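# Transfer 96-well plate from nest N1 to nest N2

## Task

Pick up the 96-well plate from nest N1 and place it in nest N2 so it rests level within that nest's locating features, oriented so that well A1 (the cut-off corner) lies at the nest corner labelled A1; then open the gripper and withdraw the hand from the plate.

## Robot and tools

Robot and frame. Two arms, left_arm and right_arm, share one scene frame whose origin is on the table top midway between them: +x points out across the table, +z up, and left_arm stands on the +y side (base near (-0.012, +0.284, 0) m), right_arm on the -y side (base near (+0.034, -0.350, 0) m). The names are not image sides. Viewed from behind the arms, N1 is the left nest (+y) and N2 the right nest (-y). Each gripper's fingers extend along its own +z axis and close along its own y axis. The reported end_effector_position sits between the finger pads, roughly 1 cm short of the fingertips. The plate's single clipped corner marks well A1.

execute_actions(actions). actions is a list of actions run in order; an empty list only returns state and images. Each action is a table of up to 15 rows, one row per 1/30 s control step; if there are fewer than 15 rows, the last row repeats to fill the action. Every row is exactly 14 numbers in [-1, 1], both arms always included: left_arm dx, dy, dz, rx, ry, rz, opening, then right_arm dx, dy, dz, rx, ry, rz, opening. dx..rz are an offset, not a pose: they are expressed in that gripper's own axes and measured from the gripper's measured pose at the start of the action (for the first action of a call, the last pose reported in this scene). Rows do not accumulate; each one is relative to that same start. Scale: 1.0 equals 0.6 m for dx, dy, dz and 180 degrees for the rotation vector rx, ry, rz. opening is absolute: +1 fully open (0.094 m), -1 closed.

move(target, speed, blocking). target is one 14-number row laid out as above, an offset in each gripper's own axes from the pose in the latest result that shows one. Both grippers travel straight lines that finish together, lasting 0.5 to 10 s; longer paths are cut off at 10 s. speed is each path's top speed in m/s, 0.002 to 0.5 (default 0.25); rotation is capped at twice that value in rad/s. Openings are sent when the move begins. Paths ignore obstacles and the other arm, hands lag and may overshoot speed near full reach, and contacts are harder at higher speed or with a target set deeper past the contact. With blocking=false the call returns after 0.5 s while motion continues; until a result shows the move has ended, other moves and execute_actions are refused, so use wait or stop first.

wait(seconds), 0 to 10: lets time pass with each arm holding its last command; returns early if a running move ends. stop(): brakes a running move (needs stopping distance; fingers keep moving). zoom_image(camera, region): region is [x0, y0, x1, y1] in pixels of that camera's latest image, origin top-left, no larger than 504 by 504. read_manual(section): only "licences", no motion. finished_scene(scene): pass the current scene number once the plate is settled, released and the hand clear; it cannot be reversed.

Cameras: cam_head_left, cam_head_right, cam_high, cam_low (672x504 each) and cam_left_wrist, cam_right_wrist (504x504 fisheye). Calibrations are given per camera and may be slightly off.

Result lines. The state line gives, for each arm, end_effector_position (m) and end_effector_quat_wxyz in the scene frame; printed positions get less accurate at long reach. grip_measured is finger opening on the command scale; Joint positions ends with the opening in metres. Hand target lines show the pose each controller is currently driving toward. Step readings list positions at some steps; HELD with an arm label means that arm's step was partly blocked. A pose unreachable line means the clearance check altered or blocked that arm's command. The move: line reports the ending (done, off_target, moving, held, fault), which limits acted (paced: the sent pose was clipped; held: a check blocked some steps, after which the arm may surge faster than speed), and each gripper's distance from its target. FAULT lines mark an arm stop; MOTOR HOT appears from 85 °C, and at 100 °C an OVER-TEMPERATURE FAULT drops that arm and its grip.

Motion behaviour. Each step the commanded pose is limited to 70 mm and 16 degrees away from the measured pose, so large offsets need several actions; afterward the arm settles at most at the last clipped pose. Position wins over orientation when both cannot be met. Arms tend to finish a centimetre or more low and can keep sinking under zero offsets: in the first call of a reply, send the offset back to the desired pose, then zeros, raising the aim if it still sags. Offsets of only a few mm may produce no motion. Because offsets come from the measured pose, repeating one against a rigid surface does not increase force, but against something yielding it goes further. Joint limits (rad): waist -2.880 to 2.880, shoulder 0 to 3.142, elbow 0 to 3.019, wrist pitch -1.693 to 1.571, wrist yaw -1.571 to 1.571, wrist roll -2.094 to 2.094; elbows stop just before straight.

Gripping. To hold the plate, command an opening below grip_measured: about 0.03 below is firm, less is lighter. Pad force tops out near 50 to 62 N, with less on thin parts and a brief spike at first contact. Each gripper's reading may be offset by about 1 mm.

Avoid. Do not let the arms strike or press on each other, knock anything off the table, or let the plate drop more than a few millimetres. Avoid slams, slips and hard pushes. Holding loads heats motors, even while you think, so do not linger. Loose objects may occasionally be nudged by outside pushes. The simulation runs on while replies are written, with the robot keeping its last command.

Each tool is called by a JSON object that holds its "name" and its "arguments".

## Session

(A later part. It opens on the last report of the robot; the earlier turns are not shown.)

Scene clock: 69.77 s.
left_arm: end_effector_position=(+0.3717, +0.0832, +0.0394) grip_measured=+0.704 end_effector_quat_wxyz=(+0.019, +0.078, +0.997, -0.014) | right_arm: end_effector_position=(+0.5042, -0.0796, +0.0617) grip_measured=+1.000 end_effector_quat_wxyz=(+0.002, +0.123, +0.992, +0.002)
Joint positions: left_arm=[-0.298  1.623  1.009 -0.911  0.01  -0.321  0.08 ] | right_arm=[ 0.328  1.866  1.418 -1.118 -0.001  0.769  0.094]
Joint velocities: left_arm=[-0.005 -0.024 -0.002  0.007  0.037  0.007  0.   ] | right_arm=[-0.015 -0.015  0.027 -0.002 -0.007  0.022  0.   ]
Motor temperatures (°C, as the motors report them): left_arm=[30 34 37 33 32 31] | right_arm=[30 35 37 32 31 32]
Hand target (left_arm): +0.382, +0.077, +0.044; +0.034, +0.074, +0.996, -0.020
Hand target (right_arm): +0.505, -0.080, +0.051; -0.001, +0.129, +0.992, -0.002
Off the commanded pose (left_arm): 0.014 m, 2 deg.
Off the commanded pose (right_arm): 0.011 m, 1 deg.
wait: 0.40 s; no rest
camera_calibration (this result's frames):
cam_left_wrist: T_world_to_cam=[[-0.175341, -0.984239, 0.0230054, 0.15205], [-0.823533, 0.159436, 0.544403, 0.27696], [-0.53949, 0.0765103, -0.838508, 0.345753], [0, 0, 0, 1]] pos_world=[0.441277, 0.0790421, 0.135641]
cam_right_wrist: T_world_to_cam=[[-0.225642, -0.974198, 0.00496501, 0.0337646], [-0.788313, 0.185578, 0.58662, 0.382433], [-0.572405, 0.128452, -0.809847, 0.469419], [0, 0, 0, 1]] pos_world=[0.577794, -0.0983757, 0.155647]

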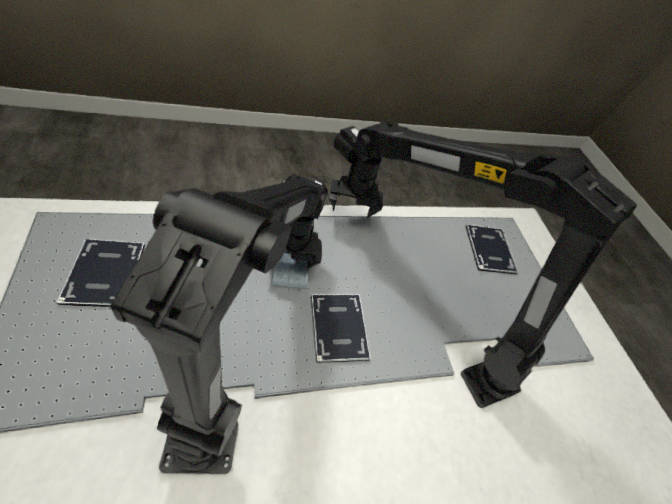

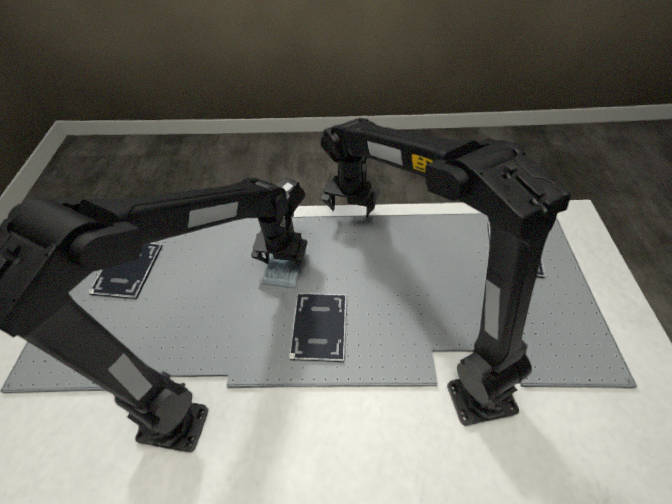

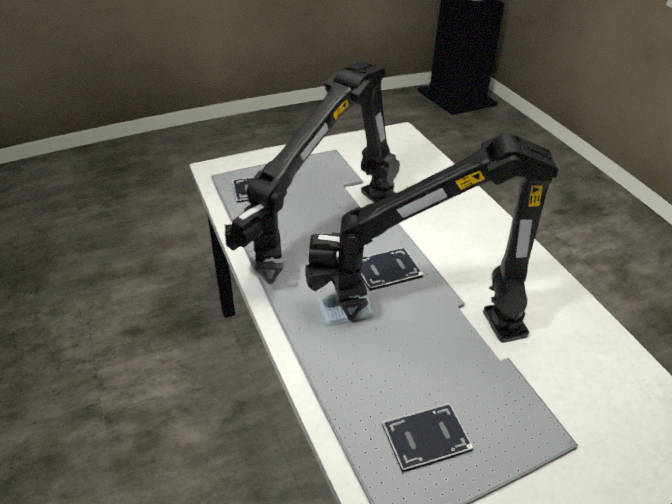

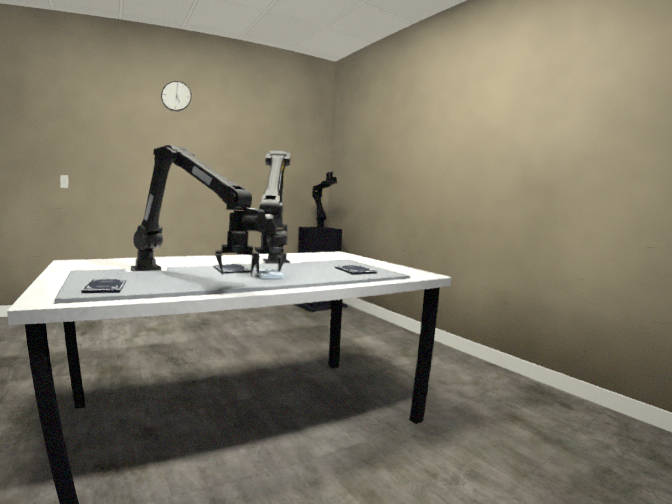

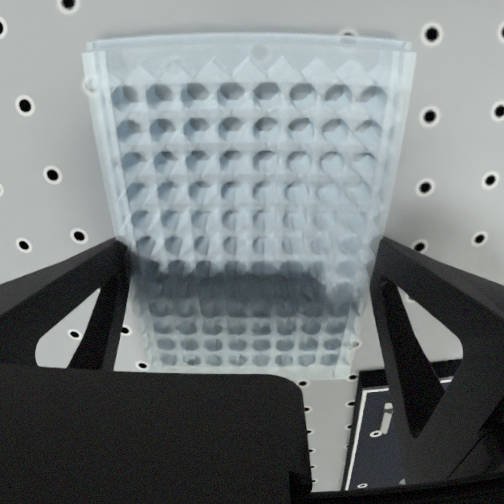

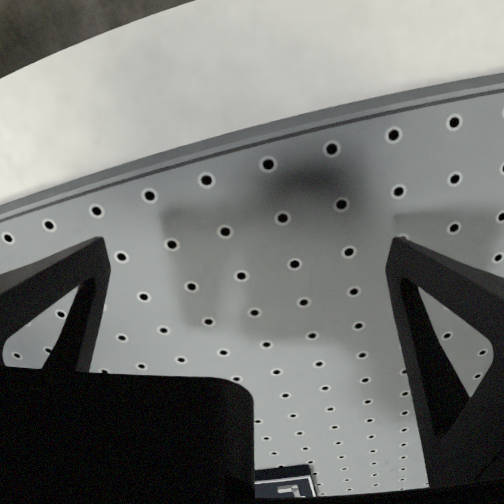

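{"name": "execute_actions", "arguments": {"actions": []}}

Scene clock: 70.93 s.
left_arm: end_effector_position=(+0.3717, +0.0832, +0.0394) grip_measured=+0.704 end_effector_quat_wxyz=(+0.019, +0.078, +0.997, -0.014) | right_arm: end_effector_position=(+0.5042, -0.0796, +0.0617) grip_measured=+1.000 end_effector_quat_wxyz=(+0.002, +0.125, +0.992, +0.002)
Joint positions: left_arm=[-0.298  1.623  1.009 -0.911  0.01  -0.321  0.08 ] | right_arm=[ 0.328  1.866  1.418 -1.118 -0.001  0.774  0.094]
Joint velocities: left_arm=[ 0.015 -0.015 -0.012 -0.007  0.037  0.007  0.001] | right_arm=[-0.005 -0.005  0.027 -0.002 -0.037  0.066  0.   ]
Motor temperatures (°C, as the motors report them): left_arm=[30 34 37 33 32 31] | right_arm=[30 35 37 32 31 32]
Hand target (left_arm): +0.382, +0.077, +0.044; +0.034, +0.074, +0.996, -0.020
Hand target (right_arm): +0.505, -0.080, +0.051; -0.001, +0.129, +0.992, -0.002
Off the commanded pose (left_arm): 0.014 m, 2 deg.
Off the commanded pose (right_arm): 0.011 m, 1 deg.
camera_calibration (this result's frames):
cam_left_wrist: T_world_to_cam=[[-0.174966, -0.984305, 0.0230209, 0.151915], [-0.823587, 0.15913, 0.54441, 0.277006], [-0.539529, 0.0762933, -0.838503, 0.345786], [0, 0, 0, 1]] pos_world=[0.441279, 0.0790699, 0.13564]
cam_right_wrist: T_world_to_cam=[[-0.230471, -0.973067, 0.00494912, 0.0362898], [-0.787374, 0.189473, 0.586636, 0.382269], [-0.571774, 0.131306, -0.809836, 0.469327], [0, 0, 0, 1]] pos_world=[0.577701, -0.0987426, 0.155646]

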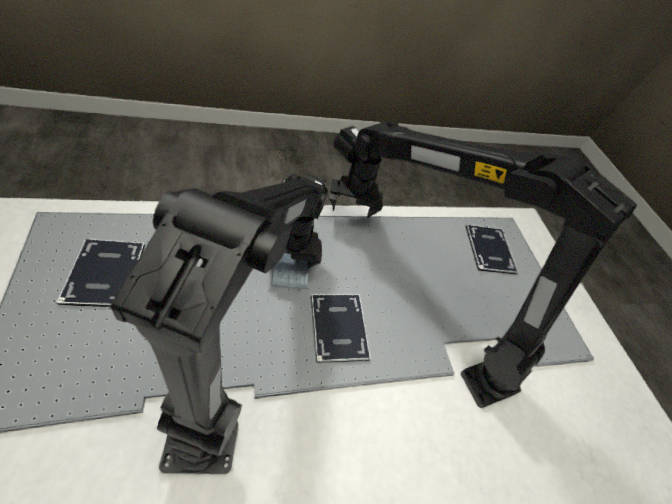

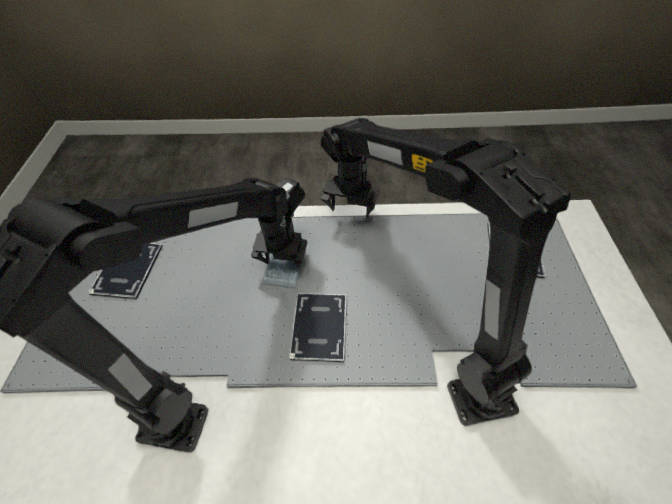

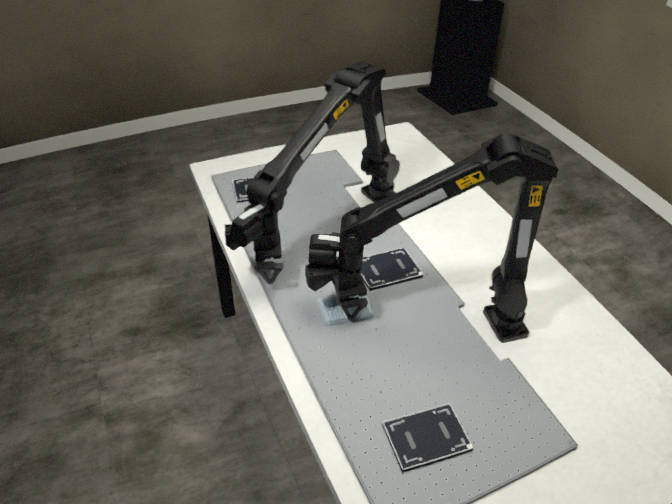

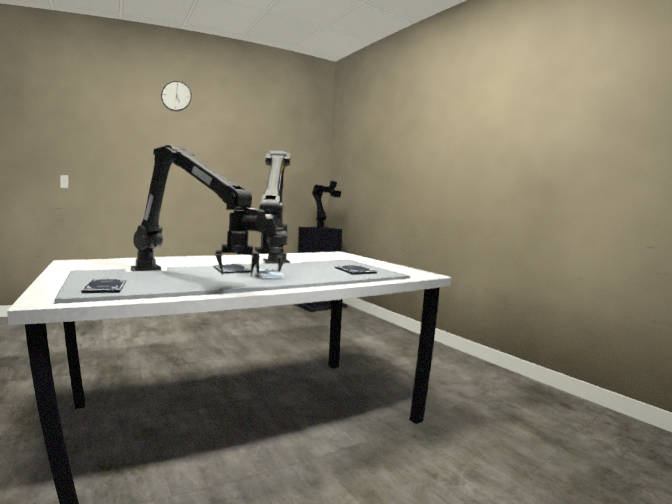

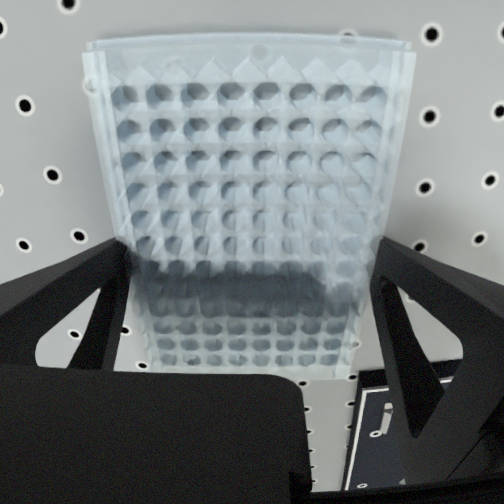

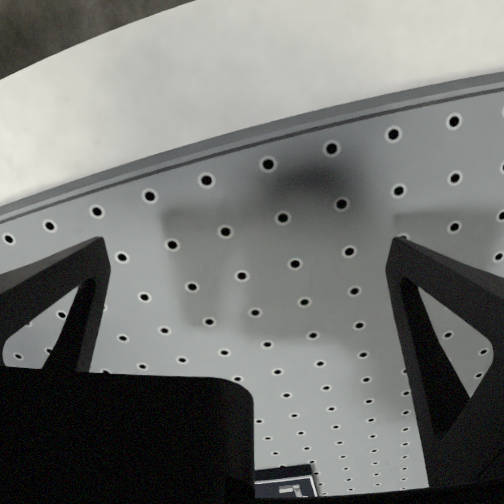

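{"name": "execute_actions", "arguments": {"actions": [[
[-0.0189,-0.0062,-0.0052,0.0030,-0.0090,-0.0025,0.672, -0.0063,0.0061,0.0132,-0.0001,-0.0001,0.0056,1],
[-0.0185,-0.0061,-0.0036,0.0028,-0.0083,-0.0025,0.672, -0.0067,0.0065,0.0141,-0.0002,-0.0002,0.0108,1],
[-0.0181,-0.0060,-0.0020,0.0025,-0.0076,-0.0025,0.672, -0.0072,0.0070,0.0153,-0.0004,-0.0004,0.0180,1],
[-0.0177,-0.0059,-0.0005,0.0023,-0.0069,-0.0025,0.672, -0.0077,0.0075,0.0167,-0.0006,-0.0006,0.0263,1],
[-0.0177,-0.0059,-0.0005,0.0023,-0.0069,-0.0025,0.672, -0.0084,0.0081,0.0182,-0.0008,-0.0008,0.0356,1],
[-0.0177,-0.0059,-0.0005,0.0023,-0.0069,-0.0025,0.672, -0.0090,0.0088,0.0198,-0.0010,-0.0010,0.0449,1],
[-0.0177,-0.0059,-0.0005,0.0023,-0.0069,-0.0025,0.69, -0.0097,0.0094,0.0214,-0.0012,-0.0013,0.0543,1],
[-0.0177,-0.0059,-0.0005,0.0023,-0.0069,-0.0025,0.74, -0.0103,0.0100,0.0229,-0.0014,-0.0015,0.0636,1],
[-0.0177,-0.0059,-0.0005,0.0023,-0.0069,-0.0025,0.82, -0.0109,0.0107,0.0245,-0.0016,-0.0017,0.0729,1],
[-0.0177,-0.0059,-0.0005,0.0023,-0.0069,-0.0025,0.91, -0.0116,0.0113,0.0260,-0.0018,-0.0019,0.0822,1],
[-0.0177,-0.0059,-0.0005,0.0023,-0.0069,-0.0025,1.0, -0.0121,0.0119,0.0274,-0.0020,-0.0021,0.0905,1],
[-0.0202,-0.0068,-0.0125,0.0039,-0.0119,-0.0025,1.0, -0.0126,0.0123,0.0286,-0.0022,-0.0023,0.0977,1],
[-0.0233,-0.0080,-0.0274,0.0060,-0.0181,-0.0025,1.0, -0.0130,0.0127,0.0295,-0.0023,-0.0024,0.1029,1],
[-0.0271,-0.0094,-0.0454,0.0085,-0.0255,-0.0025,1.0, -0.0132,0.0129,0.0300,-0.0024,-0.0025,0.1060,1],
[-0.0302,-0.0106,-0.0603,0.0105,-0.0317,-0.0025,1.0, -0.0132,0.0129,0.0300,-0.0024,-0.0025,0.1060,1]
]]}}

Scene clock: 76.30 s.
left_arm: end_effector_position=(+0.3724, +0.0828, +0.0430) grip_measured=+1.000 end_effector_quat_wxyz=(+0.023, +0.078, +0.997, -0.015) | right_arm: end_effector_position=(+0.5093, -0.0767, +0.0541) grip_measured=+1.000 end_effector_quat_wxyz=(+0.006, +0.250, +0.968, +0.007)
Joint positions: left_arm=[-0.298  1.615  1.009 -0.911  0.01  -0.321  0.094] | right_arm=[ 0.328  1.881  1.418 -1.09  -0.001  1.027  0.094]
Joint velocities: left_arm=[-0.015 -0.22   0.012 -0.002 -0.022  0.007  0.   ] | right_arm=[ 0.005  0.054 -0.012  0.037  0.037  0.447  0.   ]
Motor temperatures (°C, as the motors report them): left_arm=[30 34 37 33 32 31] | right_arm=[30 35 37 32 31 32]
Hand target (left_arm): +0.387, +0.075, +0.076; +0.067, +0.074, +0.994, -0.034
Hand target (right_arm): +0.514, -0.074, +0.044; +0.006, +0.286, +0.958, +0.006
Off the commanded pose (left_arm): 0.037 m, 6 deg.
Off the commanded pose (right_arm): 0.012 m, 5 deg.
Step readings (end_effector_position):
0: left_arm (+0.3717, +0.0832, +0.0394) | right_arm (+0.5042, -0.0796, +0.0617)
1: left_arm (+0.3717, +0.0832, +0.0394) | right_arm (+0.5042, -0.0796, +0.0617)
2: left_arm (+0.3717, +0.0832, +0.0394) | right_arm (+0.5042, -0.0796, +0.0617)
4: left_arm (+0.3717, +0.0832, +0.0394) | right_arm (+0.5047, -0.0793, +0.0617)
8: left_arm (+0.3717, +0.0832, +0.0394) | right_arm (+0.5067, -0.0782, +0.0609)
15: end_effector_position above
camera_calibration (this result's frames):
cam_left_wrist: T_world_to_cam=[[-0.175155, -0.984207, 0.0256181, 0.151551], [-0.827804, 0.161307, 0.537328, 0.277366], [-0.532974, 0.0729089, -0.842984, 0.347248], [0, 0, 0, 1]] pos_world=[0.441224, 0.0790988, 0.139805]
cam_right_wrist: T_world_to_cam=[[-0.466605, -0.884435, -0.00733485, 0.168074], [-0.721489, 0.375816, 0.581563, 0.371149], [-0.511598, 0.276653, -0.813468, 0.446471], [0, 0, 0, 1]] pos_world=[0.574618, -0.11435, 0.148577]

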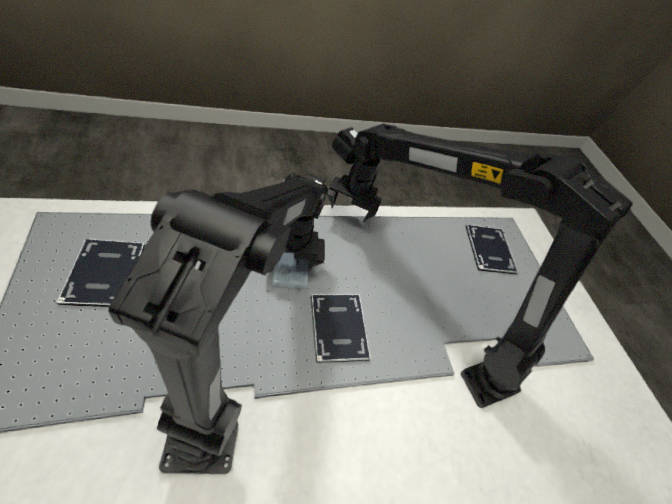

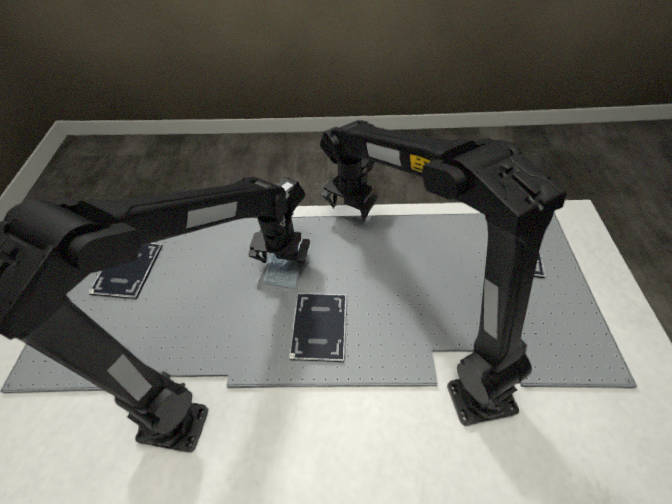

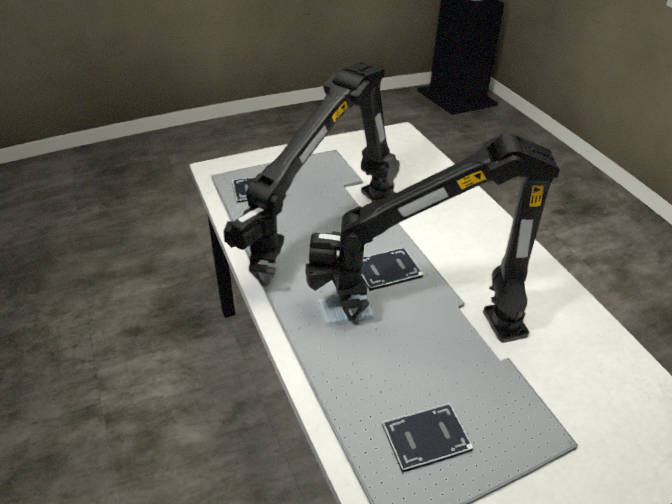

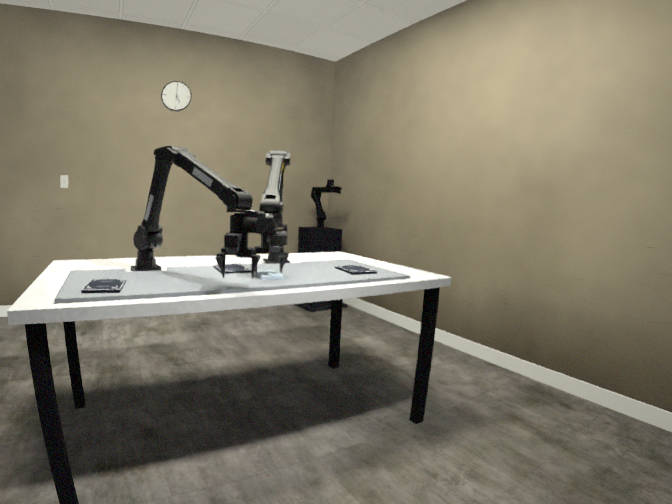

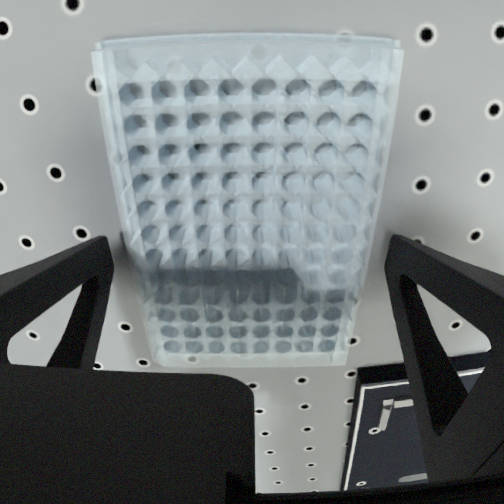

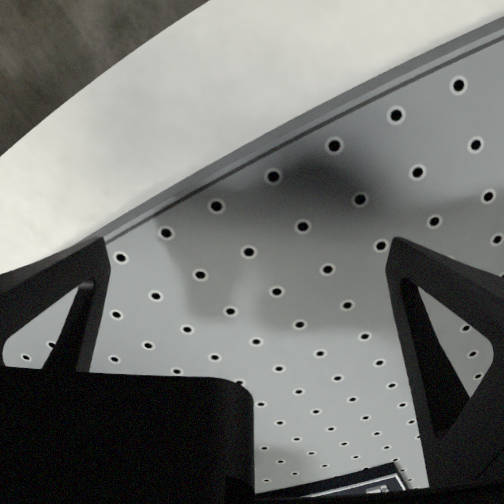

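{"name": "execute_actions", "arguments": {"actions": []}}

Scene clock: 76.37 s.
left_arm: end_effector_position=(+0.3738, +0.0821, +0.0509) grip_measured=+1.000 end_effector_quat_wxyz=(+0.032, +0.078, +0.996, -0.019) | right_arm: end_effector_position=(+0.5092, -0.0767, +0.0527) grip_measured=+1.000 end_effector_quat_wxyz=(+0.006, +0.262, +0.965, +0.006)
Joint positions: left_arm=[-0.298  1.596  1.009 -0.911  0.01  -0.321  0.094] | right_arm=[ 0.328  1.884  1.418 -1.089 -0.001  1.052  0.094]
Joint velocities: left_arm=[-0.015 -0.357 -0.022 -0.002 -0.007 -0.007  0.   ] | right_arm=[-0.005  0.015 -0.002  0.007  0.037  0.3    0.   ]
Motor temperatures (°C, as the motors report them): left_arm=[30 34 37 33 32 31] | right_arm=[30 35 37 32 31 32]
Hand target (left_arm): +0.387, +0.075, +0.076; +0.067, +0.074, +0.994, -0.034
Hand target (right_arm): +0.514, -0.074, +0.044; +0.006, +0.286, +0.958, +0.006
Off the commanded pose (left_arm): 0.030 m, 4 deg.
Off the commanded pose (right_arm): 0.010 m, 3 deg.
camera_calibration (this result's frames):
cam_left_wrist: T_world_to_cam=[[-0.175637, -0.983959, 0.0312573, 0.15075], [-0.836779, 0.165941, 0.52179, 0.278194], [-0.518607, 0.0654902, -0.852501, 0.350412], [0, 0, 0, 1]] pos_world=[0.44099, 0.0792194, 0.148856]
cam_right_wrist: T_world_to_cam=[[-0.488732, -0.872414, -0.00592942, 0.180164], [-0.710695, 0.394176, 0.582699, 0.367808], [-0.506017, 0.288997, -0.812667, 0.443387], [0, 0, 0, 1]] pos_world=[0.573813, -0.115941, 0.147073]

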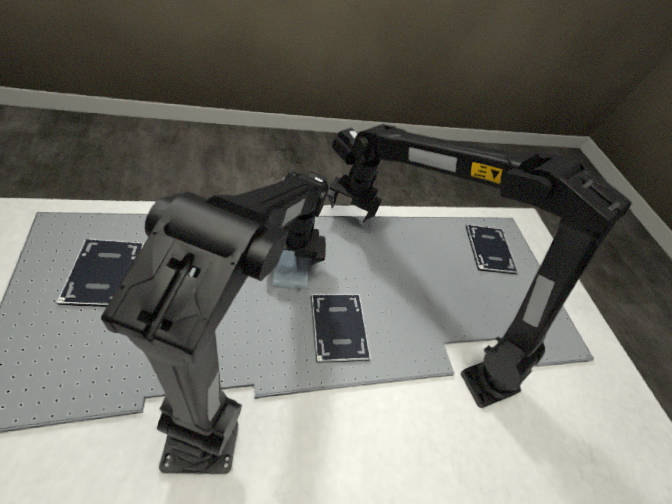

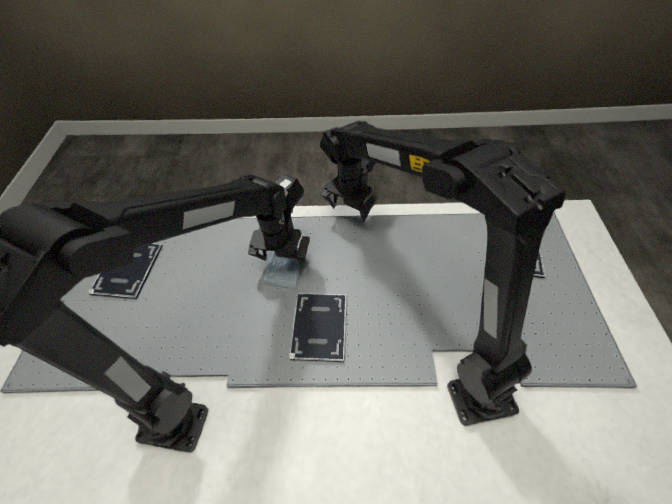

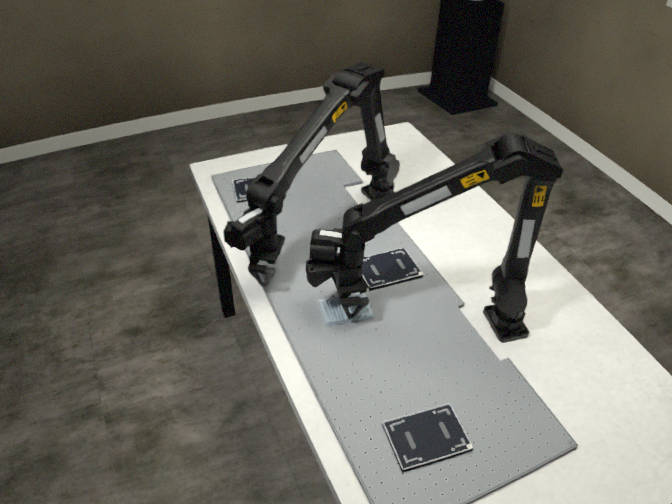

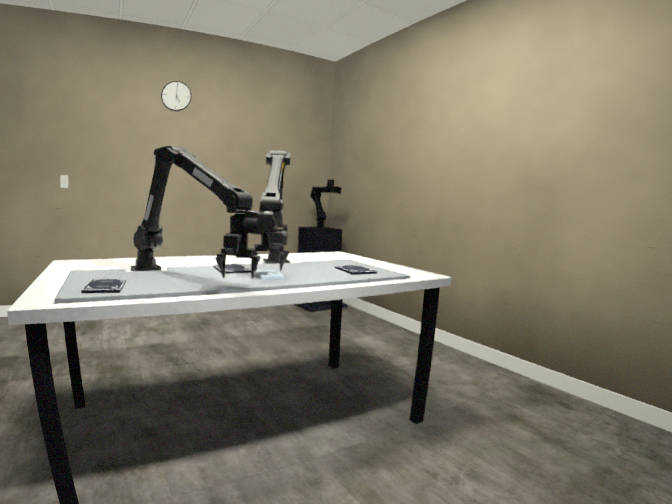

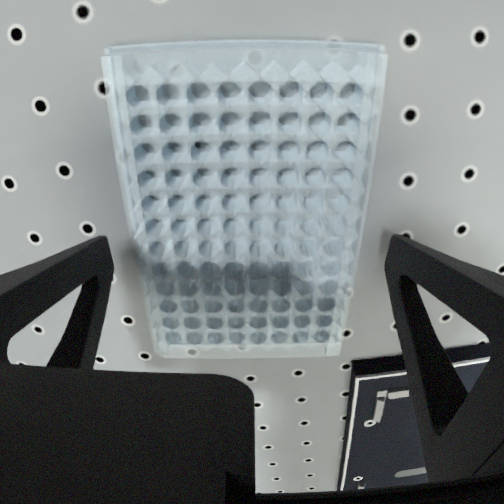

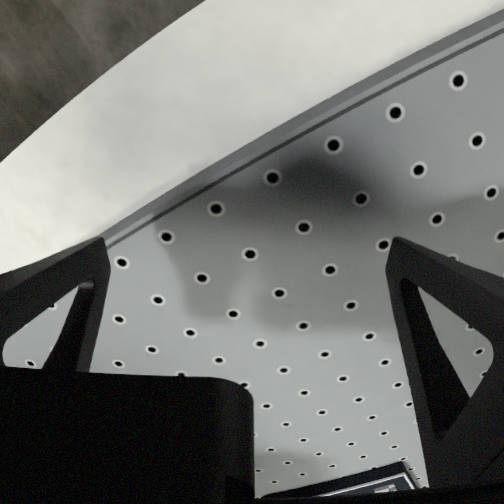

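{"name": "execute_actions", "arguments": {"actions": []}}

Scene clock: 76.83 s.
left_arm: end_effector_position=(+0.3764, +0.0808, +0.0676) grip_measured=+1.000 end_effector_quat_wxyz=(+0.050, +0.078, +0.995, -0.027) | right_arm: end_effector_position=(+0.5092, -0.0767, +0.0519) grip_measured=+1.000 end_effector_quat_wxyz=(+0.005, +0.282, +0.959, +0.006)
Joint positions: left_arm=[-0.298  1.555  1.009 -0.911  0.01  -0.321  0.094] | right_arm=[ 0.328  1.885  1.418 -1.088 -0.001  1.094  0.094]
Joint velocities: left_arm=[-0.005  0.005  0.022 -0.012 -0.007  0.081  0.   ] | right_arm=[-0.015 -0.015 -0.007  0.002 -0.051 -0.022  0.   ]
Motor temperatures (°C, as the motors report them): left_arm=[30 34 37 33 32 31] | right_arm=[30 35 37 32 31 32]
Hand target (left_arm): +0.387, +0.075, +0.076; +0.067, +0.074, +0.994, -0.034
Hand target (right_arm): +0.514, -0.074, +0.044; +0.005, +0.286, +0.958, +0.006
Off the commanded pose (left_arm): 0.015 m, 2 deg.
Off the commanded pose (right_arm): 0.010 m, 1 deg.
camera_calibration (this result's frames):
cam_left_wrist: T_world_to_cam=[[-0.176974, -0.983268, 0.0431722, 0.149016], [-0.854926, 0.175311, 0.488229, 0.280147], [-0.487628, 0.049495, -0.871647, 0.357057], [0, 0, 0, 1]] pos_world=[0.439988, 0.0797368, 0.168018]
cam_right_wrist: T_world_to_cam=[[-0.524902, -0.851146, -0.00524735, 0.200152], [-0.692744, 0.423618, 0.583655, 0.361332], [-0.494553, 0.309997, -0.811985, 0.438465], [0, 0, 0, 1]] pos_world=[0.572215, -0.118631, 0.146184]

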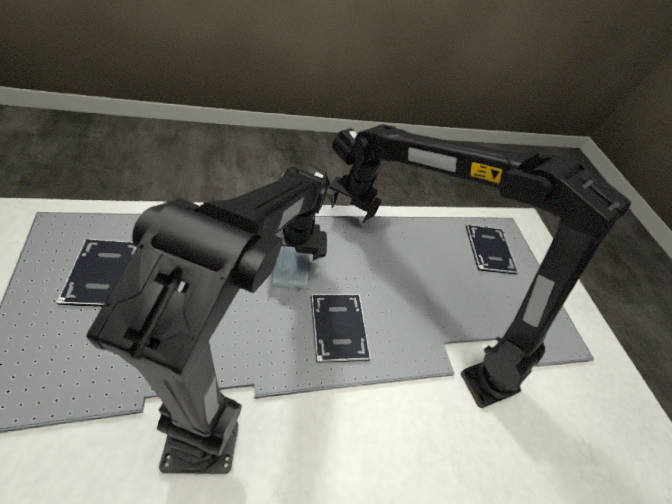

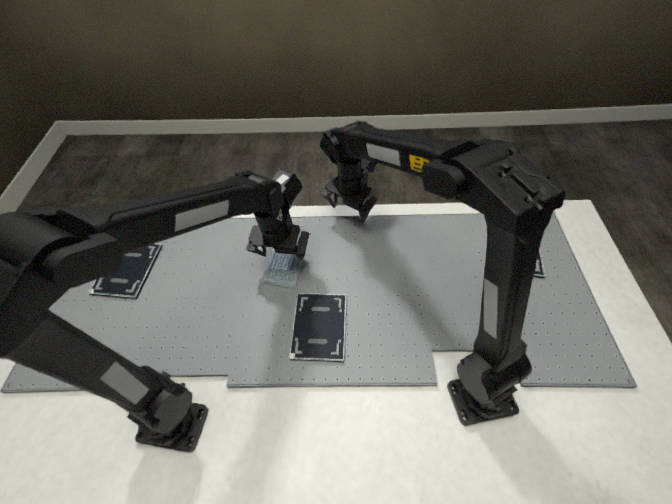

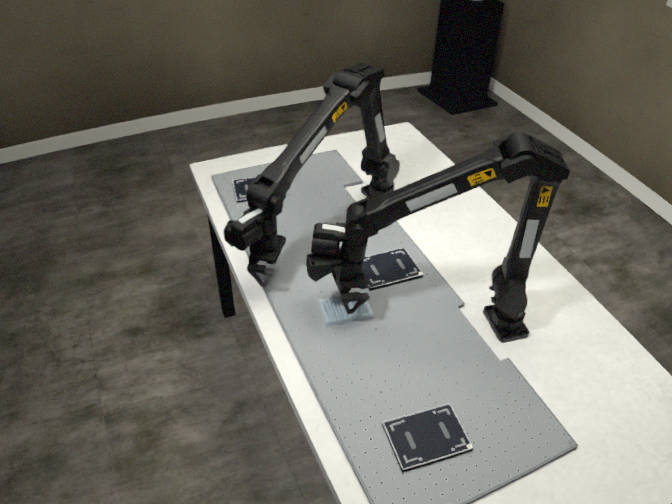

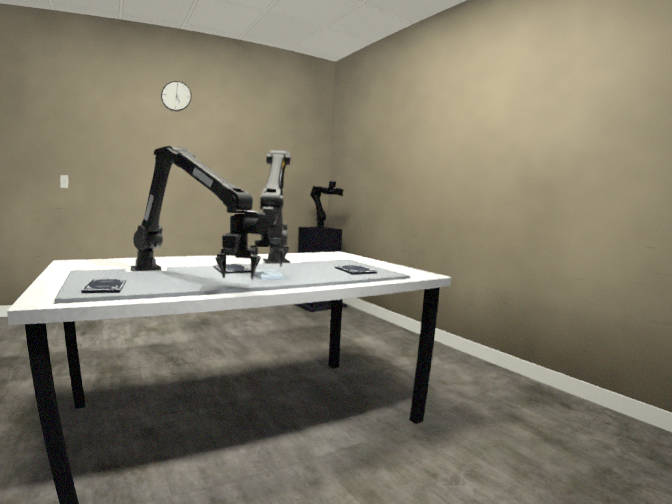

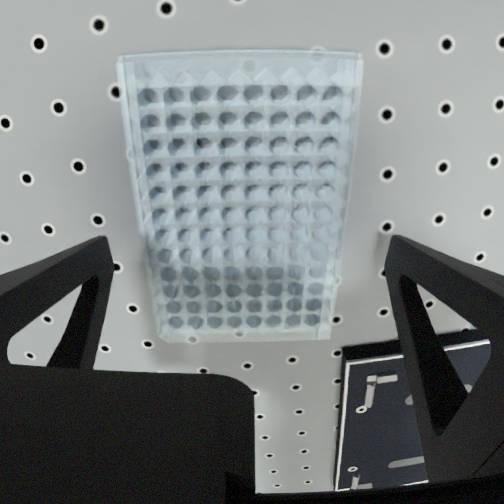

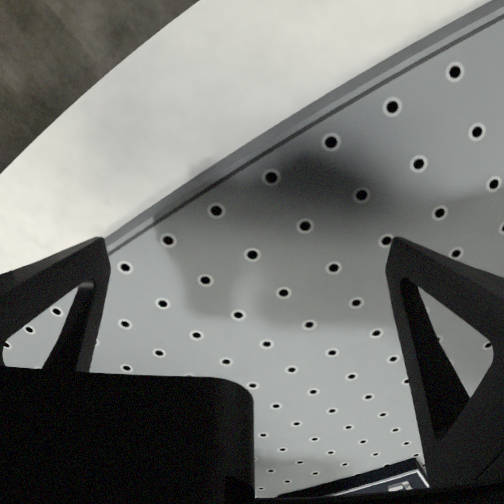

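{"name": "execute_actions", "arguments": {"actions": [[
[-0.0136,0.0035,-0.0071,0.0012,-0.0046,-0.0032,1, -0.0014,0.0087,0.004,-0.0028,-0.0015,0.0015,1],
[-0.0180,0.0178,-0.0073,0.0005,-0.0049,-0.0095,1, 0.0060,0.0124,-0.0012,-0.0028,-0.0014,-0.0013,1],
[-0.0230,0.0356,-0.0076,-0.0003,-0.0053,-0.0174,1, 0.0193,0.0190,-0.0012,-0.0029,-0.0013,-0.0064,1],
[-0.0286,0.0571,-0.0080,-0.0013,-0.0057,-0.0269,1, 0.0377,0.0275,-0.0012,-0.0029,-0.0012,-0.0134,1],
[-0.0342,0.0824,-0.0086,-0.0025,-0.0062,-0.0379,1, 0.0613,0.0379,-0.0012,-0.0030,-0.0010,-0.0223,1],
[-0.0396,0.1116,-0.0093,-0.0038,-0.0068,-0.0506,1, 0.0886,0.0490,-0.0012,-0.0031,-0.0008,-0.0325,1],
[-0.0437,0.1410,-0.0103,-0.0052,-0.0074,-0.0632,1, 0.1199,0.0602,-0.0012,-0.0032,-0.0006,-0.0440,1],
[-0.0467,0.1706,-0.0113,-0.0065,-0.0079,-0.0758,1, 0.1532,0.0710,-0.0013,-0.0033,-0.0004,-0.0561,1],
[-0.0485,0.2001,-0.0124,-0.0079,-0.0085,-0.0885,1, 0.1869,0.0805,-0.0014,-0.0034,-0.0002,-0.0682,1],
[-0.0491,0.2297,-0.0137,-0.0092,-0.0091,-0.1011,1, 0.2210,0.0887,-0.0015,-0.0035,0.0001,-0.0803,1],
[-0.0486,0.2594,-0.0151,-0.0105,-0.0096,-0.1138,1, 0.2553,0.0955,-0.0016,-0.0036,0.0003,-0.0924,1],
[-0.0469,0.2890,-0.0166,-0.0119,-0.0102,-0.1264,1, 0.2881,0.1008,-0.0017,-0.0037,0.0005,-0.1038,1],
[-0.0444,0.3148,-0.0181,-0.0130,-0.0107,-0.1375,1, 0.3183,0.1047,-0.0018,-0.0038,0.0007,-0.1143,1],
[-0.0416,0.3369,-0.0194,-0.0140,-0.0111,-0.1469,1, 0.3449,0.1072,-0.0020,-0.0039,0.0009,-0.1235,1],
[-0.0385,0.3552,-0.0205,-0.0149,-0.0115,-0.1548,1, 0.3670,0.1087,-0.0021,-0.0039,0.0010,-0.1312,1]
]]}}

Scene clock: 81.07 s.
left_arm: end_effector_position=(+0.4260, +0.2690, +0.0676) grip_measured=+1.000 end_effector_quat_wxyz=(+0.056, -0.144, +0.988, -0.011) | right_arm: end_effector_position=(+0.4109, +0.0455, +0.0493) grip_measured=+1.000 end_effector_quat_wxyz=(+0.004, +0.123, +0.992, +0.005)
Joint positions: left_arm=[ 0.147  1.555  1.009 -0.911  0.002 -0.321  0.094] | right_arm=[ 0.616  1.885  1.411 -1.083  0.     1.057  0.094]
Joint velocities: left_arm=[ 1.197  0.015  0.022 -0.007 -0.051  0.037  0.   ] | right_arm=[ 1.138 -0.005 -0.002 -0.007 -0.022 -0.051  0.   ]
Motor temperatures (°C, as the motors report them): left_arm=[30 34 37 33 32 31] | right_arm=[30 35 36 32 31 32]
Hand target (left_arm): +0.430, +0.291, +0.076; +0.067, -0.165, +0.984, -0.011
Hand target (right_arm): +0.377, +0.076, +0.051; +0.006, +0.080, +0.997, +0.010
Off the commanded pose (left_arm): 0.021 m, 3 deg.
Off the commanded pose (right_arm): 0.073 m, 5 deg; position clipped at the last step of the last action.
Step readings (end_effector_position):
0: left_arm (+0.3764, +0.0808, +0.0676) | right_arm (+0.5092, -0.0767, +0.0519)
1: left_arm (+0.3764, +0.0808, +0.0676) | right_arm (+0.5092, -0.0767, +0.0519)
2: left_arm (+0.3766, +0.0812, +0.0676) | right_arm (+0.5092, -0.0767, +0.0519)
4: left_arm (+0.3793, +0.0864, +0.0676) | right_arm (+0.5083, -0.0751, +0.0519)
8: left_arm (+0.3979, +0.1289, +0.0676) | right_arm (+0.4935, -0.0509, +0.0519)
15: end_effector_position above
camera_calibration (this result's frames):
cam_left_wrist: T_world_to_cam=[[0.264192, -0.963814, 0.035572, 0.150209], [-0.847102, -0.21425, 0.486328, 0.391145], [-0.461109, -0.158617, -0.873052, 0.416699], [0, 0, 0, 1]] pos_world=[0.483799, 0.294672, 0.168232]
cam_right_wrist: T_world_to_cam=[[-0.22639, -0.974034, -0.00229872, 0.1353], [-0.791112, 0.182496, 0.583812, 0.294382], [-0.568233, 0.133988, -0.811886, 0.388137], [0, 0, 0, 1]] pos_world=[0.484072, 0.0260578, 0.14357]

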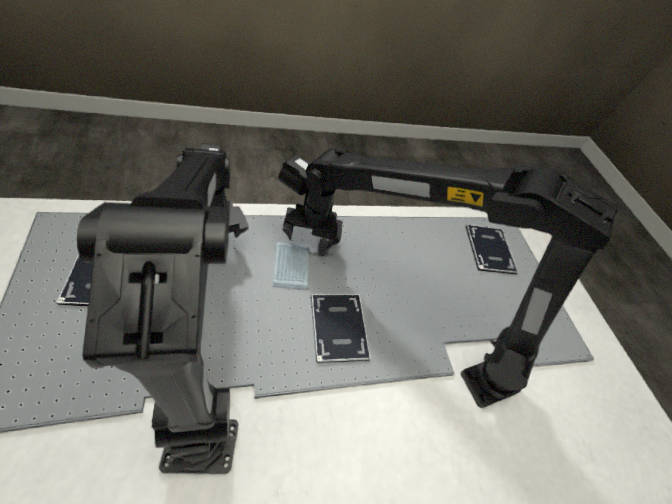

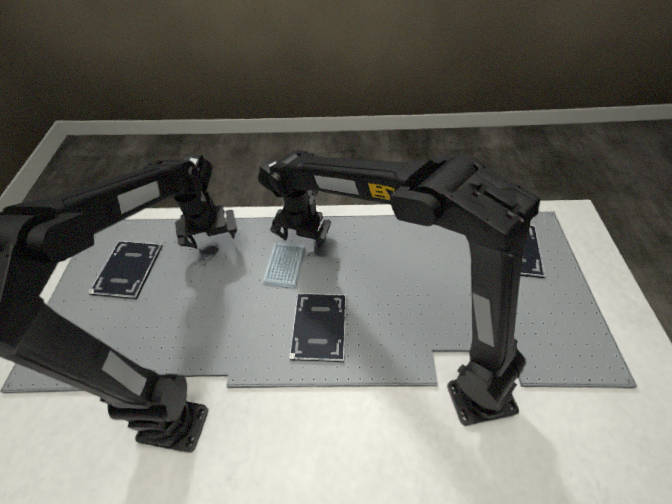

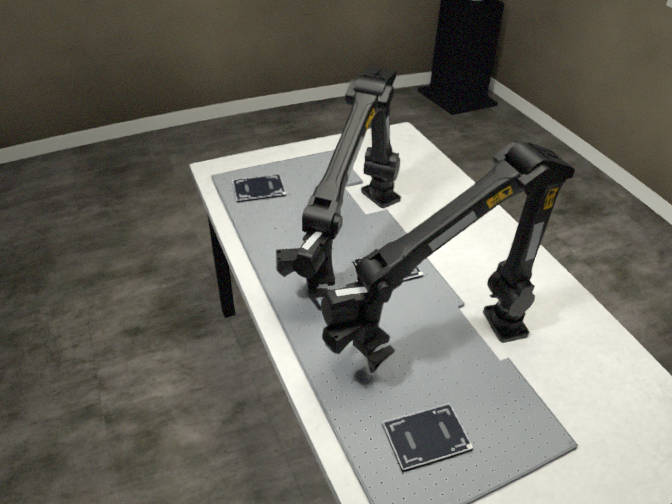

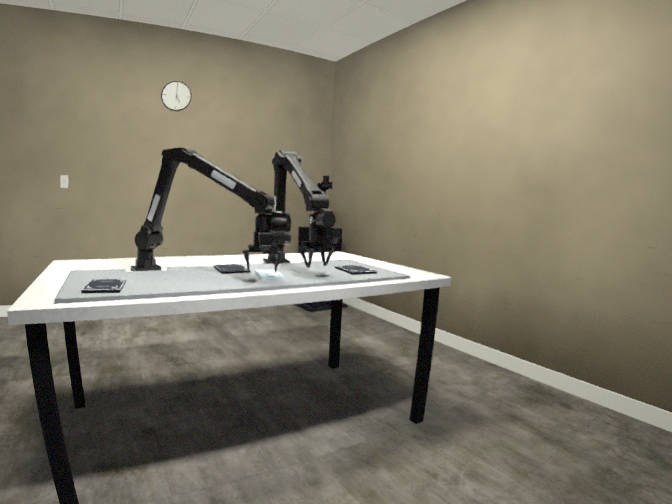

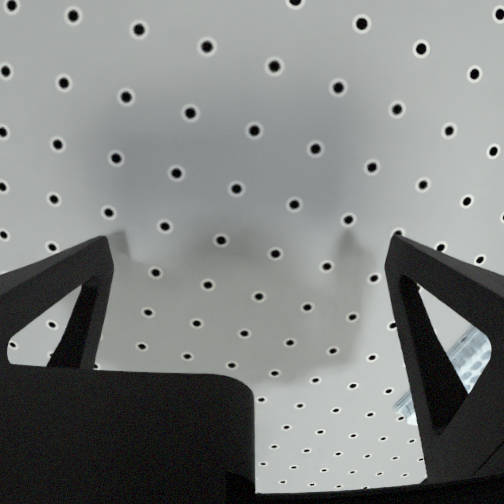

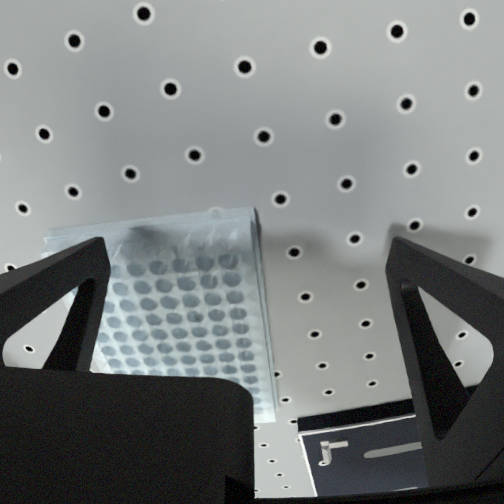

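{"name": "execute_actions", "arguments": {"actions": []}}

Scene clock: 81.40 s.
left_arm: end_effector_position=(+0.4261, +0.2952, +0.0676) grip_measured=+1.000 end_effector_quat_wxyz=(+0.056, -0.173, +0.983, -0.008) | right_arm: end_effector_position=(+0.3612, +0.0876, +0.0493) grip_measured=+1.000 end_effector_quat_wxyz=(+0.002, +0.065, +0.998, +0.007)
Joint positions: left_arm=[ 0.206  1.555  1.009 -0.911  0.    -0.321  0.094] | right_arm=[ 0.734  1.885  1.411 -1.083 -0.005  1.057  0.094]
Joint velocities: left_arm=[-0.112 -0.015  0.022  0.002 -0.11  -0.037  0.   ] | right_arm=[-0.298 -0.005 -0.002 -0.007  0.007 -0.037  0.   ]
Motor temperatures (°C, as the motors report them): left_arm=[30 34 37 33 32 31] | right_arm=[30 35 36 32 31 32]
Hand target (left_arm): +0.430, +0.291, +0.076; +0.067, -0.165, +0.984, -0.011
Hand target (right_arm): +0.377, +0.076, +0.051; +0.006, +0.080, +0.997, +0.010
Off the commanded pose (left_arm): 0.010 m, 1 deg.
Off the commanded pose (right_arm): 0.010 m, 2 deg; position clipped at the last step of the last action.
camera_calibration (this result's frames):
cam_left_wrist: T_world_to_cam=[[0.320893, -0.946514, 0.0337624, 0.146321], [-0.832878, -0.265036, 0.48587, 0.405813], [-0.450935, -0.184032, -0.873379, 0.424095], [0, 0, 0, 1]] pos_world=[0.482278, 0.324098, 0.168283]
cam_right_wrist: T_world_to_cam=[[-0.109843, -0.993938, -0.00462279, 0.124807], [-0.804982, 0.086231, 0.587, 0.26063], [-0.583043, 0.0681992, -0.809574, 0.36523], [0, 0, 0, 1]] pos_world=[0.436456, 0.0766677, 0.143268]

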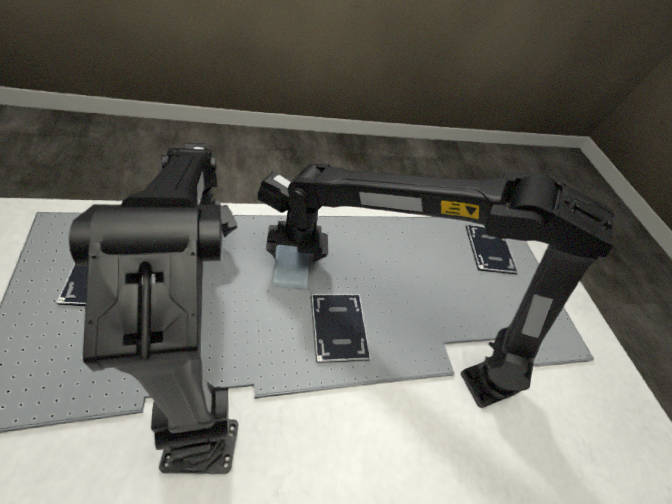

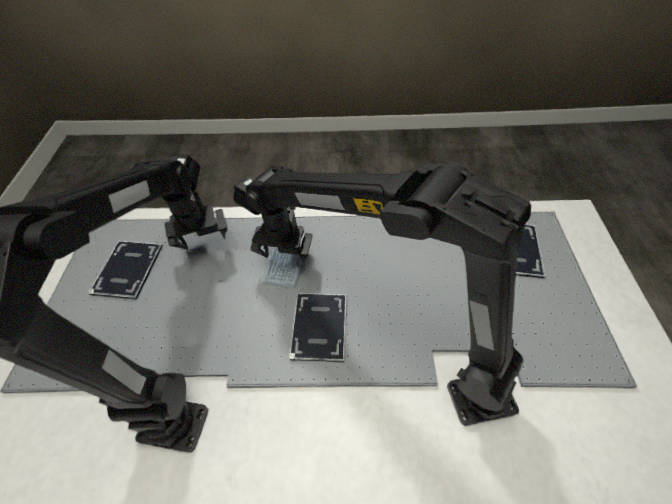

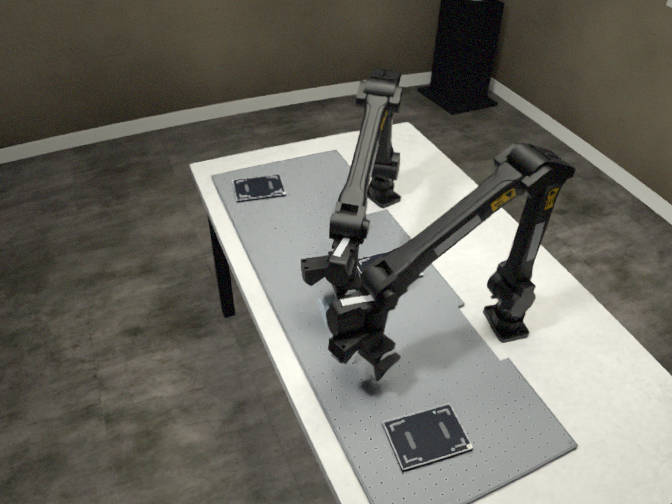

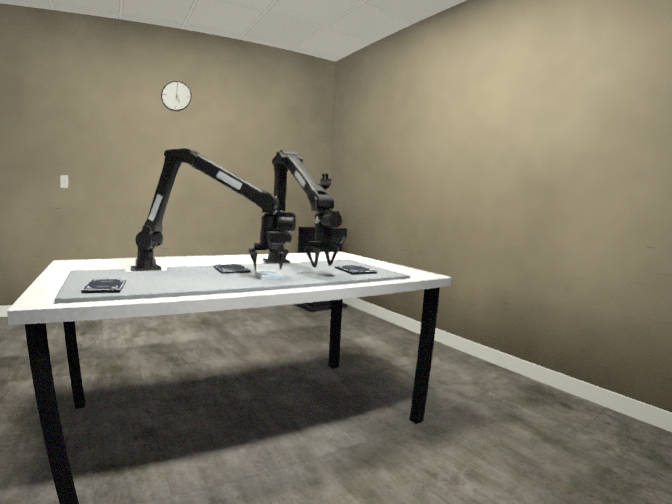

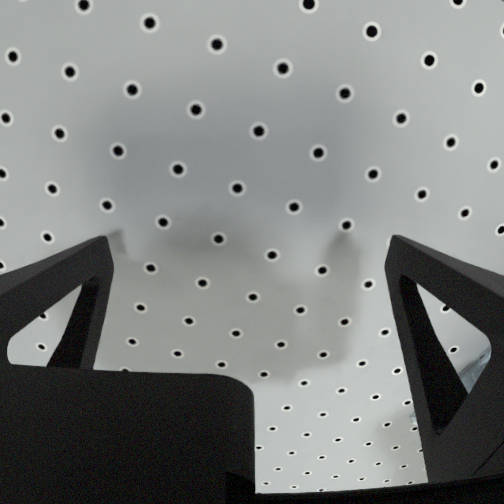

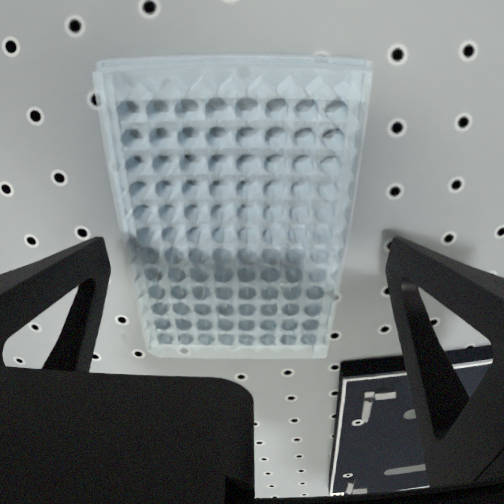

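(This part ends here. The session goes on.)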